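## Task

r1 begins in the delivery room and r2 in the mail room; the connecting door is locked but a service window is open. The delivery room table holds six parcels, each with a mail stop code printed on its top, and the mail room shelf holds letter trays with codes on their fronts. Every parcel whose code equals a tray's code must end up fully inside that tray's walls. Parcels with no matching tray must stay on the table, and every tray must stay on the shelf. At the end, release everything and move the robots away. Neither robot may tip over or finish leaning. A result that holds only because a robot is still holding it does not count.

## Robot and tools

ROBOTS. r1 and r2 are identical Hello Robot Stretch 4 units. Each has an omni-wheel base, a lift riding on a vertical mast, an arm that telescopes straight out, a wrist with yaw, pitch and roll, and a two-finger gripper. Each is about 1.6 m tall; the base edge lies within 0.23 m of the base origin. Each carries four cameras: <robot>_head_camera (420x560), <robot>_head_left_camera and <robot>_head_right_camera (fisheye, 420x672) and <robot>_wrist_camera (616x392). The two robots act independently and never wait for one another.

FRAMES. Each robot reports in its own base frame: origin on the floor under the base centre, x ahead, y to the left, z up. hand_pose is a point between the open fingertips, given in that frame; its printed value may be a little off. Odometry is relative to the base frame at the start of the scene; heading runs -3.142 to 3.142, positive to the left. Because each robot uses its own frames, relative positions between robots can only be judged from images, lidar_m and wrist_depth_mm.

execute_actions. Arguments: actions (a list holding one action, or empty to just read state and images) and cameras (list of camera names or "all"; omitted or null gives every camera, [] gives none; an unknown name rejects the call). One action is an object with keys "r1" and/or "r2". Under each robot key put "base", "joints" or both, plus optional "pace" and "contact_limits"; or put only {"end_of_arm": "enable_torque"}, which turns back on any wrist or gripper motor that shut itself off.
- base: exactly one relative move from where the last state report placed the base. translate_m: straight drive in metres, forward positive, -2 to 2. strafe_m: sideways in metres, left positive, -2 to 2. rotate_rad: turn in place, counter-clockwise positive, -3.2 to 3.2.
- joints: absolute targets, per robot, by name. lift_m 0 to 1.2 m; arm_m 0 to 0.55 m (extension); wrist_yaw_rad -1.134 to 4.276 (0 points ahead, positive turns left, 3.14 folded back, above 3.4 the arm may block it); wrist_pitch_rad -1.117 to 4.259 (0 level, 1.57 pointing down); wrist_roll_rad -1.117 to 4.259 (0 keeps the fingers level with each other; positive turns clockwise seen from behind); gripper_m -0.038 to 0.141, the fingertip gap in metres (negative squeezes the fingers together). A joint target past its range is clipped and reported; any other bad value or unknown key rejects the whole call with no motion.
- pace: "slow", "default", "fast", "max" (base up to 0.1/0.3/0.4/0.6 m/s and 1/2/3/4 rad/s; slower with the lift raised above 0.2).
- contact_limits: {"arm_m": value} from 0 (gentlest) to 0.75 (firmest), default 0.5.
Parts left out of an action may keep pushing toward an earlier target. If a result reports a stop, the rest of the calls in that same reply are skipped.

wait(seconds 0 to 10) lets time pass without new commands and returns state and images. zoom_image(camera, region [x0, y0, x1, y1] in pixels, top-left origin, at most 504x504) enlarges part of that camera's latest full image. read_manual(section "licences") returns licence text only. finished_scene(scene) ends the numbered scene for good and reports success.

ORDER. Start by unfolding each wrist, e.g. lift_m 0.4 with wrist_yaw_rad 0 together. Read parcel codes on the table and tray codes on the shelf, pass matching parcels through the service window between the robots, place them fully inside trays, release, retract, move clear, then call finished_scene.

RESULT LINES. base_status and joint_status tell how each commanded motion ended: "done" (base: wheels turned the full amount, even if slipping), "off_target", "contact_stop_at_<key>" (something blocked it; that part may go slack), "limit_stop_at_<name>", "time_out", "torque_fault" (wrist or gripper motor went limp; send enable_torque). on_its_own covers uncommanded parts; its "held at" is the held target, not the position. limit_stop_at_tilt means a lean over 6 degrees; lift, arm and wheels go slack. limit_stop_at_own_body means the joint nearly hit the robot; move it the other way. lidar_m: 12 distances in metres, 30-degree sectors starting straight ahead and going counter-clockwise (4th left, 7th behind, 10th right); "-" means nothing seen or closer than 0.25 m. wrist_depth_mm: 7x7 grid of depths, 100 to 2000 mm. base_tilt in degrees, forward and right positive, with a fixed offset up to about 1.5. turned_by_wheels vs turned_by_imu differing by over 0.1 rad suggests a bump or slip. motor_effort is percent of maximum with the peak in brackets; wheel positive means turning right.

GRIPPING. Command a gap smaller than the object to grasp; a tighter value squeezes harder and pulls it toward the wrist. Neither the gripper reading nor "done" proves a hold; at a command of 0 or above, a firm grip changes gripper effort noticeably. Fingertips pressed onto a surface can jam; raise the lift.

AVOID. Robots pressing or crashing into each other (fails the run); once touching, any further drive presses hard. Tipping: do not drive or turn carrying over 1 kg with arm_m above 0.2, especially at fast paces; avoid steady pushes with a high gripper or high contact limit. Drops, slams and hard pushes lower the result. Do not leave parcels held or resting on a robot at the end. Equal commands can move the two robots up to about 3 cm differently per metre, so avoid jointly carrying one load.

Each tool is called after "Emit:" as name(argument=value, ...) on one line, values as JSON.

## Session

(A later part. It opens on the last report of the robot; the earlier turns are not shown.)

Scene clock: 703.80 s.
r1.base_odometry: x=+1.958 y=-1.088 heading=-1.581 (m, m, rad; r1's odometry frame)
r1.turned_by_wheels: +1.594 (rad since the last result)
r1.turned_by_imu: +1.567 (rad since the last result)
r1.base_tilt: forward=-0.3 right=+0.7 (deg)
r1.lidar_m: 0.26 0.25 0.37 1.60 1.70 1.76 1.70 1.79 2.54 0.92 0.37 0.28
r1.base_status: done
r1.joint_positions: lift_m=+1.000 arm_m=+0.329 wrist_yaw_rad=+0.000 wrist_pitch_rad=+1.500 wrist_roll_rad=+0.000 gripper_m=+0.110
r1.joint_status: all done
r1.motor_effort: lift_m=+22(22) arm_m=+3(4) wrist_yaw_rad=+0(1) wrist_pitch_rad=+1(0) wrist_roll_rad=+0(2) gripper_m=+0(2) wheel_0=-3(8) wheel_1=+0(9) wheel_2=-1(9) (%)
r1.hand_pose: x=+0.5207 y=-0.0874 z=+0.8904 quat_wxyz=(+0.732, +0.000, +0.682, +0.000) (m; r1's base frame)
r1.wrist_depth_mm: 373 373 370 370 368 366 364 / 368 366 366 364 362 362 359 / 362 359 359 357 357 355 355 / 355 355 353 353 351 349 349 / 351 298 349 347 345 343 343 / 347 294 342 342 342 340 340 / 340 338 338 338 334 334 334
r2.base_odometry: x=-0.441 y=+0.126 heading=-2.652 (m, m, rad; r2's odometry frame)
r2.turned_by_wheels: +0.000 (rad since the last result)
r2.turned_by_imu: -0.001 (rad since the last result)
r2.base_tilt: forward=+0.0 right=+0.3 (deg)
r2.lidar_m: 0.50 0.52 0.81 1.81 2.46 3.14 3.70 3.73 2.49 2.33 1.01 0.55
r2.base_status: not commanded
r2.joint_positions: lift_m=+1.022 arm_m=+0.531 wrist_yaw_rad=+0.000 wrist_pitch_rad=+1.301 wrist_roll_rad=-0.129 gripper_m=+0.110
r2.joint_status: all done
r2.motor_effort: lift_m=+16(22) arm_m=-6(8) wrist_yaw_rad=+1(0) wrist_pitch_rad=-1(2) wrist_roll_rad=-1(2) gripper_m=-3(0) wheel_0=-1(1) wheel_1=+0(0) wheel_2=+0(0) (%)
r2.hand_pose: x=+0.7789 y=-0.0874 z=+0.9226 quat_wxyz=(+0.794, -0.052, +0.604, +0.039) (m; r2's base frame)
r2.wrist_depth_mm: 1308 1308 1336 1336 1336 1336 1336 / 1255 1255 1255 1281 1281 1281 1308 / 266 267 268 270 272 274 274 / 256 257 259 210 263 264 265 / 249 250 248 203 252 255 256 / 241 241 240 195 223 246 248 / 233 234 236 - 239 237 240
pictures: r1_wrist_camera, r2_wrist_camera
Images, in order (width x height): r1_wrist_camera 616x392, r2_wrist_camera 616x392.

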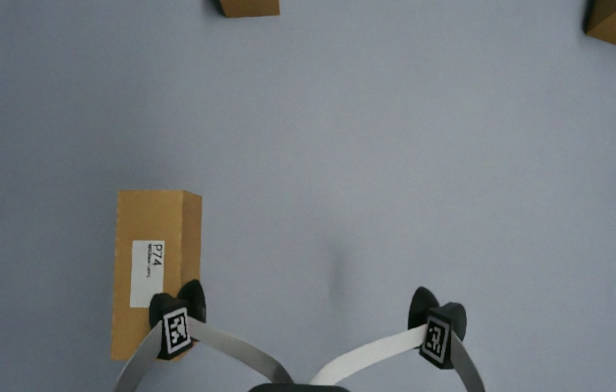

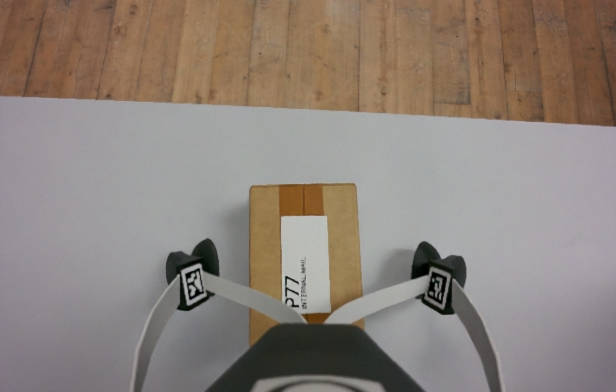

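Emit:
execute_actions(actions=[{"r1": {"base": {"strafe_m": 0.126}, "joints": {"arm_m": 0.54}, "pace": "fast"}, "r2": {"joints": {"gripper_m": 0.02}}}], cameras=["r2_wrist_camera", "r1_wrist_camera"])

Scene clock: 723.10 s.
r1.base_odometry: x=+2.084 y=-1.090 heading=-1.581 (m, m, rad; r1's odometry frame)
r1.turned_by_wheels: +0.000 (rad since the last result)
r1.turned_by_imu: -0.001 (rad since the last result)
r1.base_tilt: forward=-0.3 right=+0.6 (deg)
r1.lidar_m: 0.26 0.28 0.38 1.46 1.56 1.75 1.69 1.81 2.55 0.94 0.38 0.26
r1.base_status: done
r1.joint_positions: lift_m=+1.000 arm_m=+0.539 wrist_yaw_rad=+0.000 wrist_pitch_rad=+1.500 wrist_roll_rad=+0.000 gripper_m=+0.110
r1.joint_status: all done
r1.motor_effort: lift_m=+22(22) arm_m=+4(4) wrist_yaw_rad=+0(1) wrist_pitch_rad=+0(0) wrist_roll_rad=-1(0) gripper_m=-1(1) wheel_0=+1(10) wheel_1=-1(10) wheel_2=+0(0) (%)
r1.hand_pose: x=+0.7306 y=-0.0874 z=+0.8904 quat_wxyz=(+0.732, +0.000, +0.682, +0.000) (m; r1's base frame)
r1.wrist_depth_mm: 373 370 370 368 368 366 366 / 366 366 364 364 359 359 359 / 362 359 359 357 304 355 353 / 353 355 353 351 300 349 349 / 351 349 347 347 345 343 343 / 345 343 342 342 340 340 340 / 340 338 338 336 332 334 334
r2.base_odometry: x=-0.441 y=+0.126 heading=-2.652 (m, m, rad; r2's odometry frame)
r2.turned_by_wheels: +0.000 (rad since the last result)
r2.turned_by_imu: -0.001 (rad since the last result)
r2.base_tilt: forward=+0.0 right=+0.3 (deg)
r2.lidar_m: 0.50 0.51 0.83 1.81 2.47 3.15 3.68 3.71 2.48 2.32 1.03 0.56
r2.base_status: not commanded
r2.joint_positions: lift_m=+1.022 arm_m=+0.531 wrist_yaw_rad=+0.000 wrist_pitch_rad=+1.301 wrist_roll_rad=-0.129 gripper_m=+0.020
r2.joint_status: all done
r2.motor_effort: lift_m=+17(17) arm_m=-6(5) wrist_yaw_rad=+2(1) wrist_pitch_rad=-4(4) wrist_roll_rad=-1(1) gripper_m=-21(23) wheel_0=-1(1) wheel_1=+0(0) wheel_2=+0(1) (%)
r2.hand_pose: x=+0.7789 y=-0.0874 z=+0.9225 quat_wxyz=(+0.794, -0.052, +0.604, +0.039) (m; r2's base frame)
r2.wrist_depth_mm: 1308 1308 1308 1336 1336 1336 1336 / 1255 1281 1255 1255 1281 1281 1308 / 265 266 268 270 270 273 273 / 256 257 258 198 262 263 264 / 249 250 250 192 250 255 255 / 239 239 194 186 189 244 247 / 233 234 235 - 239 237 239
pictures: r1_wrist_camera, r2_wrist_camera
Images, in order (width x height): r1_wrist_camera 616x392, r2_wrist_camera 616x392.

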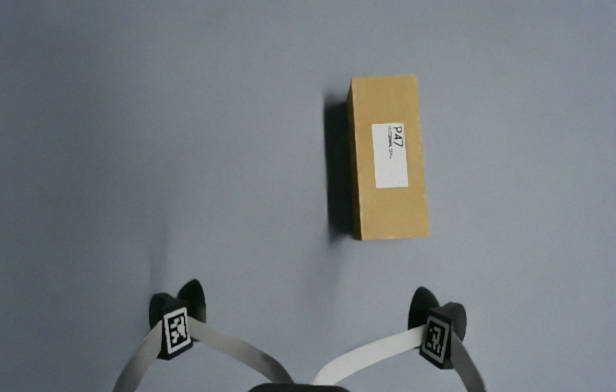

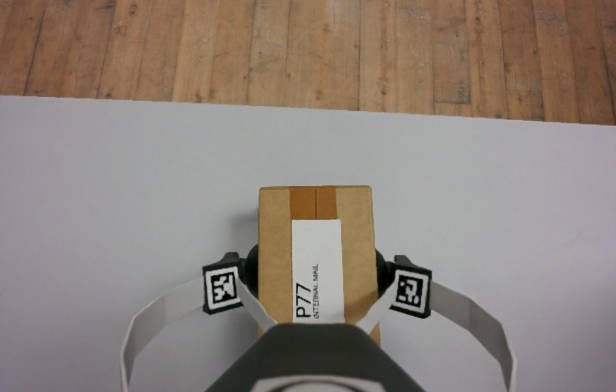

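Emit:
execute_actions(actions=[{"r1": {"joints": {"arm_m": 0.338, "lift_m": 0.975, "gripper_m": 0.1}, "pace": "fast"}, "r2": {"base": {"translate_m": -0.67}, "joints": {"lift_m": 1.06, "arm_m": 0.1}, "pace": "max"}}], cameras=["r2_wrist_camera", "r1_wrist_camera"])

Scene clock: 743.27 s.
r1.base_odometry: x=+2.084 y=-1.090 heading=-1.581 (m, m, rad; r1's odometry frame)
r1.turned_by_wheels: +0.000 (rad since the last result)
r1.turned_by_imu: +0.000 (rad since the last result)
r1.base_tilt: forward=-0.3 right=+0.6 (deg)
r1.lidar_m: 0.26 0.29 0.40 1.47 1.55 1.76 1.69 1.80 2.53 0.95 0.37 0.26
r1.base_status: not commanded
r1.joint_positions: lift_m=+0.975 arm_m=+0.339 wrist_yaw_rad=+0.000 wrist_pitch_rad=+1.500 wrist_roll_rad=+0.000 gripper_m=+0.100
r1.joint_status: all done
r1.motor_effort: lift_m=+18(19) arm_m=-4(6) wrist_yaw_rad=+1(0) wrist_pitch_rad=+0(1) wrist_roll_rad=+1(0) gripper_m=-2(1) wheel_0=+0(0) wheel_1=-1(2) wheel_2=+0(0) (%)
r1.hand_pose: x=+0.5299 y=-0.0874 z=+0.8657 quat_wxyz=(+0.732, +0.000, +0.682, +0.000) (m; r1's base frame)
r1.wrist_depth_mm: 347 345 345 343 342 342 340 / 343 342 338 338 336 334 334 / 336 336 334 334 332 330 330 / 332 330 329 329 327 325 325 / 325 325 324 273 322 322 319 / 322 320 319 267 315 315 314 / 317 314 315 264 310 310 310
r2.base_odometry: x=+0.150 y=+0.441 heading=-2.652 (m, m, rad; r2's odometry frame)
r2.turned_by_wheels: +0.000 (rad since the last result)
r2.turned_by_imu: -0.003 (rad since the last result)
r2.base_tilt: forward=+0.0 right=+0.3 (deg)
r2.lidar_m: 1.16 1.32 1.71 2.34 2.39 3.08 3.00 3.05 2.58 2.38 2.08 1.30
r2.base_status: done
r2.joint_positions: lift_m=+1.060 arm_m=+0.101 wrist_yaw_rad=+0.000 wrist_pitch_rad=+1.301 wrist_roll_rad=-0.130 gripper_m=+0.020
r2.joint_status: all done
r2.motor_effort: lift_m=+23(28) arm_m=-6(16) wrist_yaw_rad=+3(0) wrist_pitch_rad=-5(4) wrist_roll_rad=-1(1) gripper_m=-22(22) wheel_0=+0(6) wheel_1=+0(8) wheel_2=-1(9) (%)
r2.hand_pose: x=+0.3487 y=-0.0874 z=+0.9599 quat_wxyz=(+0.794, -0.051, +0.604, +0.039) (m; r2's base frame)
r2.wrist_depth_mm: 1336 1366 1366 1366 1366 1366 1366 / 1308 1308 1308 1336 1308 1336 1366 / 1255 1255 1281 1255 1281 1281 1308 / 1205 1229 1229 198 1229 1255 1255 / 1160 1182 1182 192 1182 1205 1205 / 1118 1138 194 186 189 1160 1182 / 1098 1098 904 - 1118 1118 1118
pictures: r1_wrist_camera, r2_wrist_camera
Images, in order (width x height): r1_wrist_camera 616x392, r2_wrist_camera 616x392.

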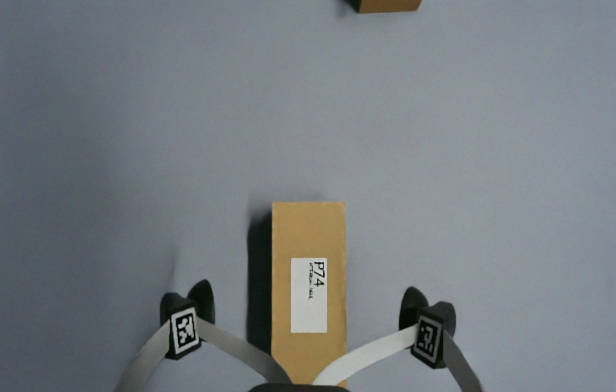

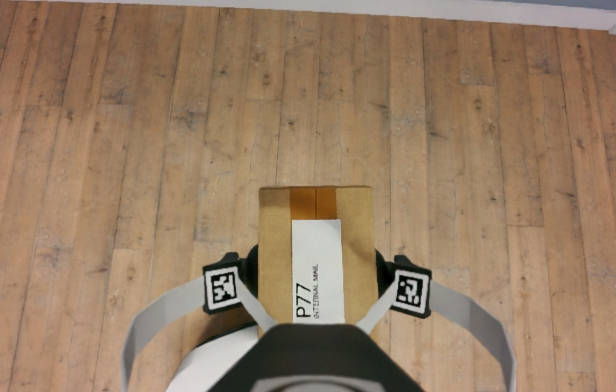

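Emit:
execute_actions(actions=[{"r1": {"joints": {"lift_m": 0.907}}, "r2": {"base": {"rotate_rad": -3.037}, "joints": {"lift_m": 0.35}, "pace": "max"}}], cameras=["r2_head_camera", "r1_wrist_camera"])

Scene clock: 751.20 s.
r1.base_odometry: x=+2.084 y=-1.090 heading=-1.581 (m, m, rad; r1's odometry frame)
r1.turned_by_wheels: +0.000 (rad since the last result)
r1.turned_by_imu: +0.000 (rad since the last result)
r1.base_tilt: forward=-0.3 right=+0.7 (deg)
r1.lidar_m: 0.26 0.28 0.40 1.45 1.56 1.77 1.69 1.79 2.58 0.93 0.38 0.26
r1.base_status: not commanded
r1.joint_positions: lift_m=+0.907 arm_m=+0.339 wrist_yaw_rad=+0.000 wrist_pitch_rad=+1.500 wrist_roll_rad=+0.000 gripper_m=+0.100
r1.joint_status: all done
r1.motor_effort: lift_m=+18(20) arm_m=-4(4) wrist_yaw_rad=+2(0) wrist_pitch_rad=+0(1) wrist_roll_rad=+2(3) gripper_m=-2(2) wheel_0=+0(0) wheel_1=-1(1) wheel_2=+0(0) (%)
r1.hand_pose: x=+0.5299 y=-0.0874 z=+0.7977 quat_wxyz=(+0.732, +0.000, +0.682, +0.000) (m; r1's base frame)
r1.wrist_depth_mm: 276 273 272 272 271 270 270 / 271 270 268 267 266 266 265 / 267 265 264 263 263 262 262 / 263 262 260 208 259 257 257 / 259 258 257 204 255 254 253 / 255 254 252 202 251 250 250 / 251 250 249 198 247 246 246
r2.base_odometry: x=+0.150 y=+0.441 heading=+0.595 (m, m, rad; r2's odometry frame)
r2.turned_by_wheels: -3.037 (rad since the last result)
r2.turned_by_imu: -3.060 (rad since the last result)
r2.base_tilt: forward=+0.0 right=+0.4 (deg)
r2.lidar_m: 2.54 3.14 2.50 2.40 1.84 1.23 1.19 1.34 1.87 2.33 2.44 3.12
r2.base_status: done
r2.joint_positions: lift_m=+0.350 arm_m=+0.101 wrist_yaw_rad=+0.000 wrist_pitch_rad=+1.301 wrist_roll_rad=-0.130 gripper_m=+0.020
r2.joint_status: all done
r2.motor_effort: lift_m=+18(21) arm_m=-6(5) wrist_yaw_rad=+1(1) wrist_pitch_rad=-5(4) wrist_roll_rad=-2(2) gripper_m=-23(22) wheel_0=+1(8) wheel_1=+1(2) wheel_2=+0(5) (%)
r2.hand_pose: x=+0.3488 y=-0.0874 z=+0.2504 quat_wxyz=(+0.794, -0.052, +0.604, +0.039) (m; r2's base frame)
r2.wrist_depth_mm: 544 544 549 554 554 559 564 / 525 525 525 530 535 539 544 / 504 508 508 517 517 521 521 / 488 492 496 198 500 504 504 / 473 477 477 192 477 484 488 / 462 459 194 185 188 466 473 / 445 445 449 - 455 452 459
pictures: r1_wrist_camera, r2_head_camera
Images, in order (width x height): r1_wrist_camera 616x392, r2_head_camera 420x560.

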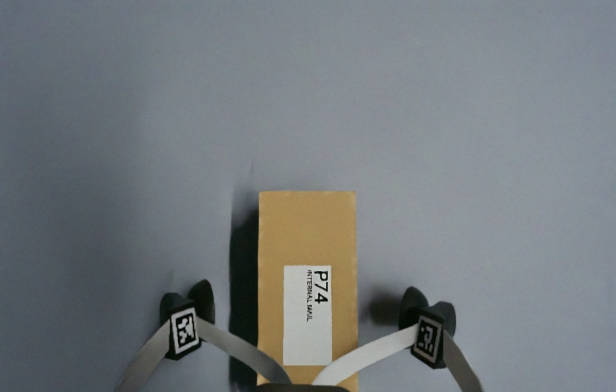

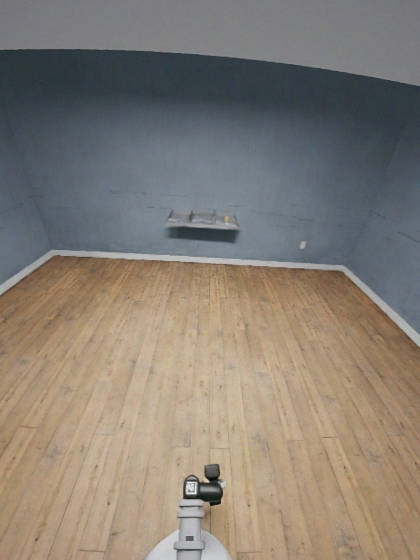

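Emit:
execute_actions(actions=[{"r1": {"joints": {"gripper_m": 0.013}}, "r2": {"base": {"translate_m": 1.98}, "joints": {"lift_m": 1.02, "arm_m": 0.3, "wrist_roll_rad": 0.05}, "pace": "max"}}], cameras=["r2_wrist_camera", "r1_wrist_camera"])

Scene clock: 768.37 s.
r1.base_odometry: x=+2.084 y=-1.090 heading=-1.581 (m, m, rad; r1's odometry frame)
r1.turned_by_wheels: +0.000 (rad since the last result)
r1.turned_by_imu: +0.000 (rad since the last result)
r1.base_tilt: forward=-0.3 right=+0.6 (deg)
r1.lidar_m: 0.25 0.28 0.39 1.48 1.55 1.76 1.68 1.80 2.53 0.94 0.37 0.27
r1.base_status: not commanded
r1.joint_positions: lift_m=+0.907 arm_m=+0.339 wrist_yaw_rad=+0.000 wrist_pitch_rad=+1.500 wrist_roll_rad=+0.000 gripper_m=+0.014
r1.joint_status: all done
r1.motor_effort: lift_m=+18(18) arm_m=-4(4) wrist_yaw_rad=+1(0) wrist_pitch_rad=-1(0) wrist_roll_rad=-2(0) gripper_m=-24(21) wheel_0=+0(0) wheel_1=-1(1) wheel_2=+0(0) (%)
r1.hand_pose: x=+0.5299 y=-0.0874 z=+0.7977 quat_wxyz=(+0.732, +0.000, +0.682, +0.000) (m; r1's base frame)
r1.wrist_depth_mm: 274 273 273 272 270 268 268 / 270 270 268 268 266 265 265 / 266 265 264 263 263 262 260 / 263 260 260 196 258 258 257 / 258 257 256 193 255 254 253 / 254 253 198 190 249 250 250 / 251 162 188 187 182 246 246
r2.base_odometry: x=+1.790 y=+1.551 heading=+0.595 (m, m, rad; r2's odometry frame)
r2.turned_by_wheels: +0.000 (rad since the last result)
r2.turned_by_imu: +0.006 (rad since the last result)
r2.base_tilt: forward=+0.0 right=+0.3 (deg)
r2.lidar_m: 0.56 0.63 1.49 2.39 2.47 3.42 3.32 3.30 2.45 2.36 1.46 0.60
r2.base_status: done
r2.joint_positions: lift_m=+1.020 arm_m=+0.299 wrist_yaw_rad=+0.000 wrist_pitch_rad=+1.301 wrist_roll_rad=+0.050 gripper_m=+0.020
r2.joint_status: all done
r2.motor_effort: lift_m=+23(28) arm_m=+5(4) wrist_yaw_rad=+1(3) wrist_pitch_rad=-3(7) wrist_roll_rad=+1(10) gripper_m=-22(25) wheel_0=-2(4) wheel_1=+0(8) wheel_2=+0(18) (%)
r2.hand_pose: x=+0.5469 y=-0.0874 z=+0.9200 quat_wxyz=(+0.796, +0.020, +0.605, -0.015) (m; r2's base frame)
r2.wrist_depth_mm: 449 442 442 442 439 436 430 / 430 427 427 424 424 418 418 / 397 413 413 410 410 407 404 / 404 404 404 198 397 394 392 / 1160 1160 394 192 389 1138 1118 / 1118 1118 194 186 189 1098 1098 / 1098 1078 1078 - 1078 1060 1060
pictures: r1_wrist_camera, r2_wrist_camera
Images, in order (width x height): r1_wrist_camera 616x392, r2_wrist_camera 616x392.

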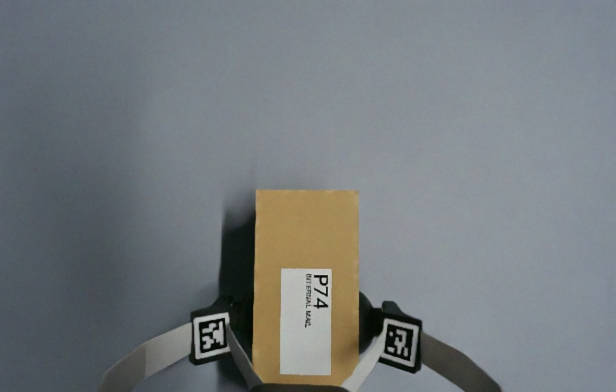

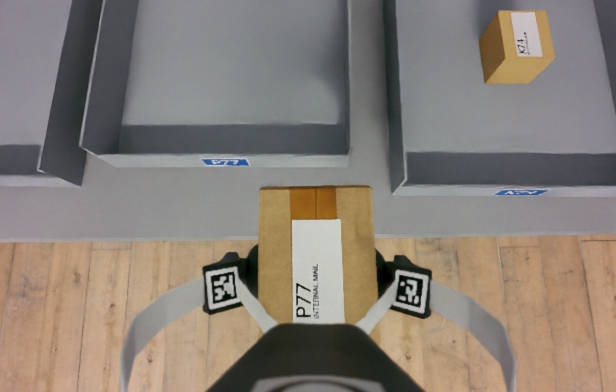

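Emit:
execute_actions(actions=[{"r1": {"base": {"strafe_m": -2.0}, "joints": {"lift_m": 1.09}, "pace": "max"}, "r2": {"base": {"strafe_m": 0.082}, "joints": {"lift_m": 0.97, "arm_m": 0.545}, "pace": "fast"}}], cameras=["r2_wrist_camera", "r1_wrist_camera"])

Scene clock: 790.00 s.
r1.base_odometry: x=+0.084 y=-1.069 heading=-1.581 (m, m, rad; r1's odometry frame)
r1.turned_by_wheels: +0.000 (rad since the last result)
r1.turned_by_imu: +0.002 (rad since the last result)
r1.base_tilt: forward=-0.3 right=+0.6 (deg)
r1.lidar_m: 0.45 1.10 0.82 0.94 2.46 1.81 1.76 1.12 0.84 0.79 0.80 1.05
r1.base_status: done
r1.joint_positions: lift_m=+1.090 arm_m=+0.339 wrist_yaw_rad=+0.000 wrist_pitch_rad=+1.500 wrist_roll_rad=+0.000 gripper_m=+0.014
r1.joint_status: all done
r1.motor_effort: lift_m=+23(33) arm_m=-4(4) wrist_yaw_rad=+1(1) wrist_pitch_rad=+0(1) wrist_roll_rad=-2(0) gripper_m=-24(25) wheel_0=+2(12) wheel_1=+0(10) wheel_2=+0(2) (%)
r1.hand_pose: x=+0.5299 y=-0.0874 z=+0.9803 quat_wxyz=(+0.732, +0.000, +0.682, +0.000) (m; r1's base frame)
r1.wrist_depth_mm: 1281 1255 1255 1255 1255 1255 1182 / 1255 1255 1229 1229 1229 1255 1160 / 1229 1229 1229 1229 1205 1205 1138 / 1229 1205 1205 196 1182 1182 1118 / 1182 1182 1182 193 1182 1182 1118 / 1160 1182 198 190 1160 1160 1098 / 1160 162 189 187 183 1138 1098
r2.base_odometry: x=+1.744 y=+1.619 heading=+0.595 (m, m, rad; r2's odometry frame)
r2.turned_by_wheels: +0.000 (rad since the last result)
r2.turned_by_imu: -0.001 (rad since the last result)
r2.base_tilt: forward=+0.0 right=+0.4 (deg)
r2.lidar_m: 0.56 0.61 1.53 2.29 2.44 3.32 3.32 3.43 2.53 2.46 1.46 0.60
r2.base_status: done
r2.joint_positions: lift_m=+0.970 arm_m=+0.544 wrist_yaw_rad=+0.000 wrist_pitch_rad=+1.301 wrist_roll_rad=+0.050 gripper_m=+0.020
r2.joint_status: all done
r2.motor_effort: lift_m=+18(20) arm_m=+6(5) wrist_yaw_rad=+1(1) wrist_pitch_rad=-2(4) wrist_roll_rad=+1(2) gripper_m=-24(23) wheel_0=+2(13) wheel_1=-1(6) wheel_2=-1(1) (%)
r2.hand_pose: x=+0.7919 y=-0.0874 z=+0.8704 quat_wxyz=(+0.796, +0.020, +0.605, -0.015) (m; r2's base frame)
r2.wrist_depth_mm: 357 362 351 351 349 364 364 / 373 334 373 373 368 330 359 / 364 332 359 359 355 329 351 / 353 315 347 199 343 329 338 / 342 306 336 191 329 320 325 / 329 283 194 186 189 306 289 / 319 297 317 - 312 290 286
pictures: r1_wrist_camera, r2_wrist_camera
Images, in order (width x height): r1_wrist_camera 616x392, r2_wrist_camera 616x392.

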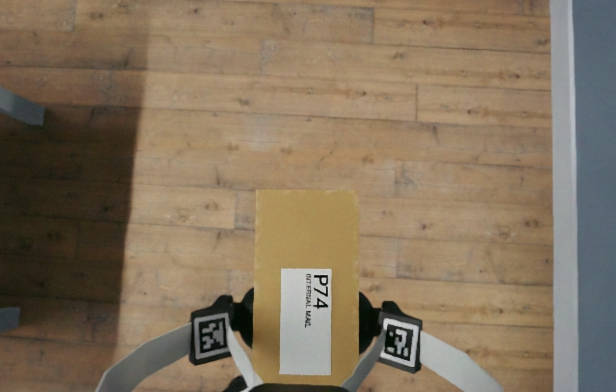

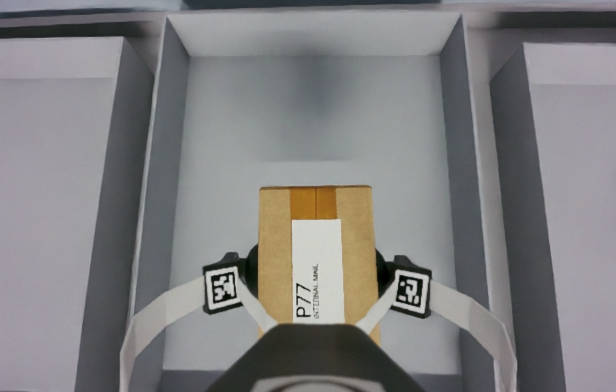

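Emit:
execute_actions(actions=[{"r1": {"base": {"translate_m": 0.88}, "joints": {"arm_m": 0.2}, "pace": "max"}, "r2": {"base": {"translate_m": 0.05}, "joints": {"lift_m": 0.889}}}], cameras=["r2_wrist_camera"])

Scene clock: 811.93 s.
r1.base_odometry: x=+0.076 y=-1.949 heading=-1.581 (m, m, rad; r1's odometry frame)
r1.turned_by_wheels: +0.000 (rad since the last result)
r1.turned_by_imu: -0.003 (rad since the last result)
r1.base_tilt: forward=-0.3 right=+0.6 (deg)
r1.lidar_m: 2.05 2.16 3.08 0.72 0.79 2.73 2.63 1.18 0.75 0.68 0.88 1.21
r1.base_status: done
r1.joint_positions: lift_m=+1.090 arm_m=+0.201 wrist_yaw_rad=+0.000 wrist_pitch_rad=+1.500 wrist_roll_rad=+0.000 gripper_m=+0.014
r1.joint_status: all done
r1.motor_effort: lift_m=+23(23) arm_m=-4(5) wrist_yaw_rad=+1(1) wrist_pitch_rad=-2(1) wrist_roll_rad=+0(1) gripper_m=-25(22) wheel_0=+3(8) wheel_1=+3(7) wheel_2=-1(12) (%)
r1.hand_pose: x=+0.3919 y=-0.0874 z=+0.9803 quat_wxyz=(+0.732, +0.000, +0.682, +0.000) (m; r1's base frame)
r1.wrist_depth_mm: 1281 1281 1255 1255 1255 1255 1182 / 1255 1229 1255 1229 1229 1229 1182 / 1229 1229 1205 1229 1205 1205 1182 / 1205 1205 1229 196 1205 1182 1160 / 1205 1182 1182 193 1182 1160 1138 / 1182 1160 198 190 1138 1160 1138 / 1160 162 189 187 183 1138 1118
r2.base_odometry: x=+1.785 y=+1.647 heading=+0.595 (m, m, rad; r2's odometry frame)
r2.turned_by_wheels: +0.000 (rad since the last result)
r2.turned_by_imu: -0.001 (rad since the last result)
r2.base_tilt: forward=+0.0 right=+0.4 (deg)
r2.lidar_m: 0.50 0.56 1.44 2.30 2.36 3.29 3.36 3.44 2.54 2.45 0.76 0.55
r2.base_status: done
r2.joint_positions: lift_m=+0.889 arm_m=+0.544 wrist_yaw_rad=+0.000 wrist_pitch_rad=+1.301 wrist_roll_rad=+0.050 gripper_m=+0.020
r2.joint_status: all done
r2.motor_effort: lift_m=+17(21) arm_m=+5(6) wrist_yaw_rad=+0(0) wrist_pitch_rad=-4(4) wrist_roll_rad=+1(1) gripper_m=-22(22) wheel_0=+2(3) wheel_1=+2(10) wheel_2=-1(8) (%)
r2.hand_pose: x=+0.7918 y=-0.0874 z=+0.7895 quat_wxyz=(+0.796, +0.020, +0.605, -0.015) (m; r2's base frame)
r2.wrist_depth_mm: 277 250 260 260 259 246 287 / 245 258 283 282 281 276 263 / 234 258 273 272 270 266 250 / 218 259 264 198 262 256 230 / 214 254 256 192 250 251 204 / 208 229 194 186 189 224 198 / 203 237 240 - 237 234 196
pictures: r2_wrist_camera
Images, in order (width x height): r2_wrist_camera 616x392.

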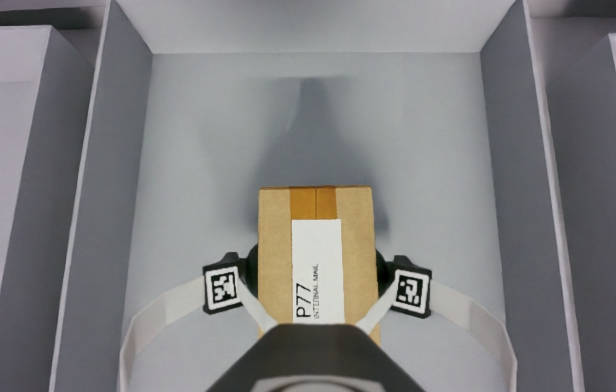

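Emit:
execute_actions(actions=[{"r1": {"base": {"rotate_rad": -1.598}, "pace": "max"}, "r2": {"joints": {"gripper_m": 0.08}}}], cameras=["r2_wrist_camera", "r1_wrist_camera"])

Scene clock: 818.67 s.
r1.base_odometry: x=+0.076 y=-1.949 heading=+3.105 (m, m, rad; r1's odometry frame)
r1.turned_by_wheels: -1.597 (rad since the last result)
r1.turned_by_imu: -1.571 (rad since the last result)
r1.base_tilt: forward=-0.4 right=+0.6 (deg)
r1.lidar_m: 0.71 0.86 1.19 2.07 2.16 3.00 0.76 0.81 2.73 2.64 1.17 0.77
r1.base_status: done
r1.joint_positions: lift_m=+1.090 arm_m=+0.201 wrist_yaw_rad=+0.000 wrist_pitch_rad=+1.500 wrist_roll_rad=+0.000 gripper_m=+0.014
r1.joint_status: not commanded
r1.motor_effort: lift_m=+23(22) arm_m=-4(4) wrist_yaw_rad=+2(1) wrist_pitch_rad=+0(1) wrist_roll_rad=+1(0) gripper_m=-25(21) wheel_0=+4(8) wheel_1=+0(5) wheel_2=+2(6) (%)
r1.hand_pose: x=+0.3920 y=-0.0874 z=+0.9803 quat_wxyz=(+0.732, +0.000, +0.682, +0.000) (m; r1's base frame)
r1.wrist_depth_mm: 798 788 788 778 768 759 741 / 1118 1098 1078 1060 1042 1025 1008 / 1229 1205 1205 1205 1229 1205 1205 / 1229 1229 1205 196 1182 1205 1182 / 1182 1205 1182 193 1182 1182 1160 / 1182 1182 198 190 1160 1160 1138 / 1160 162 188 187 183 1138 1138
r2.base_odometry: x=+1.785 y=+1.647 heading=+0.595 (m, m, rad; r2's odometry frame)
r2.turned_by_wheels: +0.000 (rad since the last result)
r2.turned_by_imu: -0.001 (rad since the last result)
r2.base_tilt: forward=+0.0 right=+0.3 (deg)
r2.lidar_m: 0.51 0.58 1.45 2.30 2.41 3.30 3.37 3.41 2.53 2.43 0.77 0.54
r2.base_status: not commanded
r2.joint_positions: lift_m=+0.889 arm_m=+0.544 wrist_yaw_rad=+0.000 wrist_pitch_rad=+1.301 wrist_roll_rad=+0.050 gripper_m=+0.080
r2.joint_status: all done
r2.motor_effort: lift_m=+17(17) arm_m=+5(6) wrist_yaw_rad=+0(0) wrist_pitch_rad=-3(3) wrist_roll_rad=+1(2) gripper_m=-3(21) wheel_0=+2(2) wheel_1=+2(2) wheel_2=-1(1) (%)
r2.hand_pose: x=+0.7918 y=-0.0874 z=+0.7895 quat_wxyz=(+0.796, +0.020, +0.605, -0.015) (m; r2's base frame)
r2.wrist_depth_mm: 278 249 260 259 258 246 289 / 245 259 283 282 281 276 263 / 234 258 274 272 271 266 249 / 219 260 264 212 260 257 230 / 213 254 255 205 250 250 204 / 208 243 244 198 199 238 198 / 203 229 240 - 238 235 196
pictures: r1_wrist_camera, r2_wrist_camera
Images, in order (width x height): r1_wrist_camera 616x392, r2_wrist_camera 616x392.

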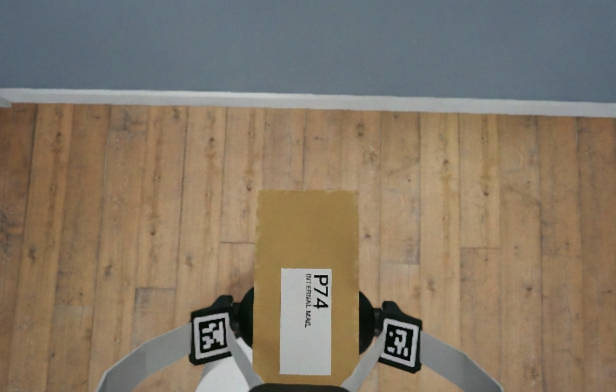

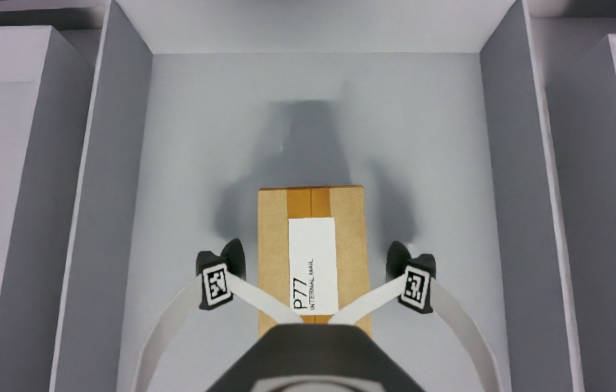

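Emit:
execute_actions(actions=[{"r1": {"base": {"translate_m": 0.13}, "joints": {"arm_m": 0.545}, "pace": "fast"}, "r2": {"joints": {"lift_m": 0.96}, "pace": "fast"}}], cameras=["r1_wrist_camera"])

Scene clock: 826.53 s.
r1.base_odometry: x=-0.054 y=-1.944 heading=+3.106 (m, m, rad; r1's odometry frame)
r1.turned_by_wheels: +0.001 (rad since the last result)
r1.turned_by_imu: +0.000 (rad since the last result)
r1.base_tilt: forward=-0.3 right=+0.6 (deg)
r1.lidar_m: 0.58 0.71 1.00 2.07 2.15 2.97 0.87 0.95 2.73 2.65 1.02 0.63
r1.base_status: done
r1.joint_positions: lift_m=+1.090 arm_m=+0.544 wrist_yaw_rad=+0.000 wrist_pitch_rad=+1.500 wrist_roll_rad=+0.000 gripper_m=+0.014
r1.joint_status: all done
r1.motor_effort: lift_m=+23(23) arm_m=+4(6) wrist_yaw_rad=+1(0) wrist_pitch_rad=+1(1) wrist_roll_rad=+1(1) gripper_m=-22(25) wheel_0=+4(9) wheel_1=+0(8) wheel_2=+2(12) (%)
r1.hand_pose: x=+0.7356 y=-0.0874 z=+0.9803 quat_wxyz=(+0.732, +0.000, +0.682, +0.000) (m; r1's base frame)
r1.wrist_depth_mm: 1255 319 319 317 315 315 315 / 317 315 314 312 312 310 309 / 310 310 310 307 307 307 304 / 306 306 306 196 301 303 300 / 301 301 300 193 298 297 297 / 298 297 198 190 291 293 293 / 294 162 189 187 182 287 287
r2.base_odometry: x=+1.785 y=+1.647 heading=+0.595 (m, m, rad; r2's odometry frame)
r2.turned_by_wheels: +0.000 (rad since the last result)
r2.turned_by_imu: -0.001 (rad since the last result)
r2.base_tilt: forward=+0.0 right=+0.4 (deg)
r2.lidar_m: 0.50 0.56 1.47 2.30 2.40 3.30 3.40 3.45 2.53 2.44 0.75 0.57
r2.base_status: not commanded
r2.joint_positions: lift_m=+0.960 arm_m=+0.544 wrist_yaw_rad=+0.000 wrist_pitch_rad=+1.301 wrist_roll_rad=+0.050 gripper_m=+0.080
r2.joint_status: all done
r2.motor_effort: lift_m=+24(29) arm_m=+5(5) wrist_yaw_rad=+2(0) wrist_pitch_rad=-2(4) wrist_roll_rad=+1(2) gripper_m=-2(4) wheel_0=+2(2) wheel_1=+2(2) wheel_2=-1(0) (%)
r2.hand_pose: x=+0.7919 y=-0.0874 z=+0.8599 quat_wxyz=(+0.796, +0.020, +0.605, -0.015) (m; r2's base frame)
r2.wrist_depth_mm: 315 319 320 320 322 322 322 / 347 330 336 334 332 353 353 / 355 325 349 347 345 327 324 / 342 300 338 336 334 325 325 / 330 301 327 276 322 312 294 / 320 279 312 266 309 276 276 / 309 276 307 - 303 300 267
pictures: r1_wrist_camera
Images, in order (width x height): r1_wrist_camera 616x392.

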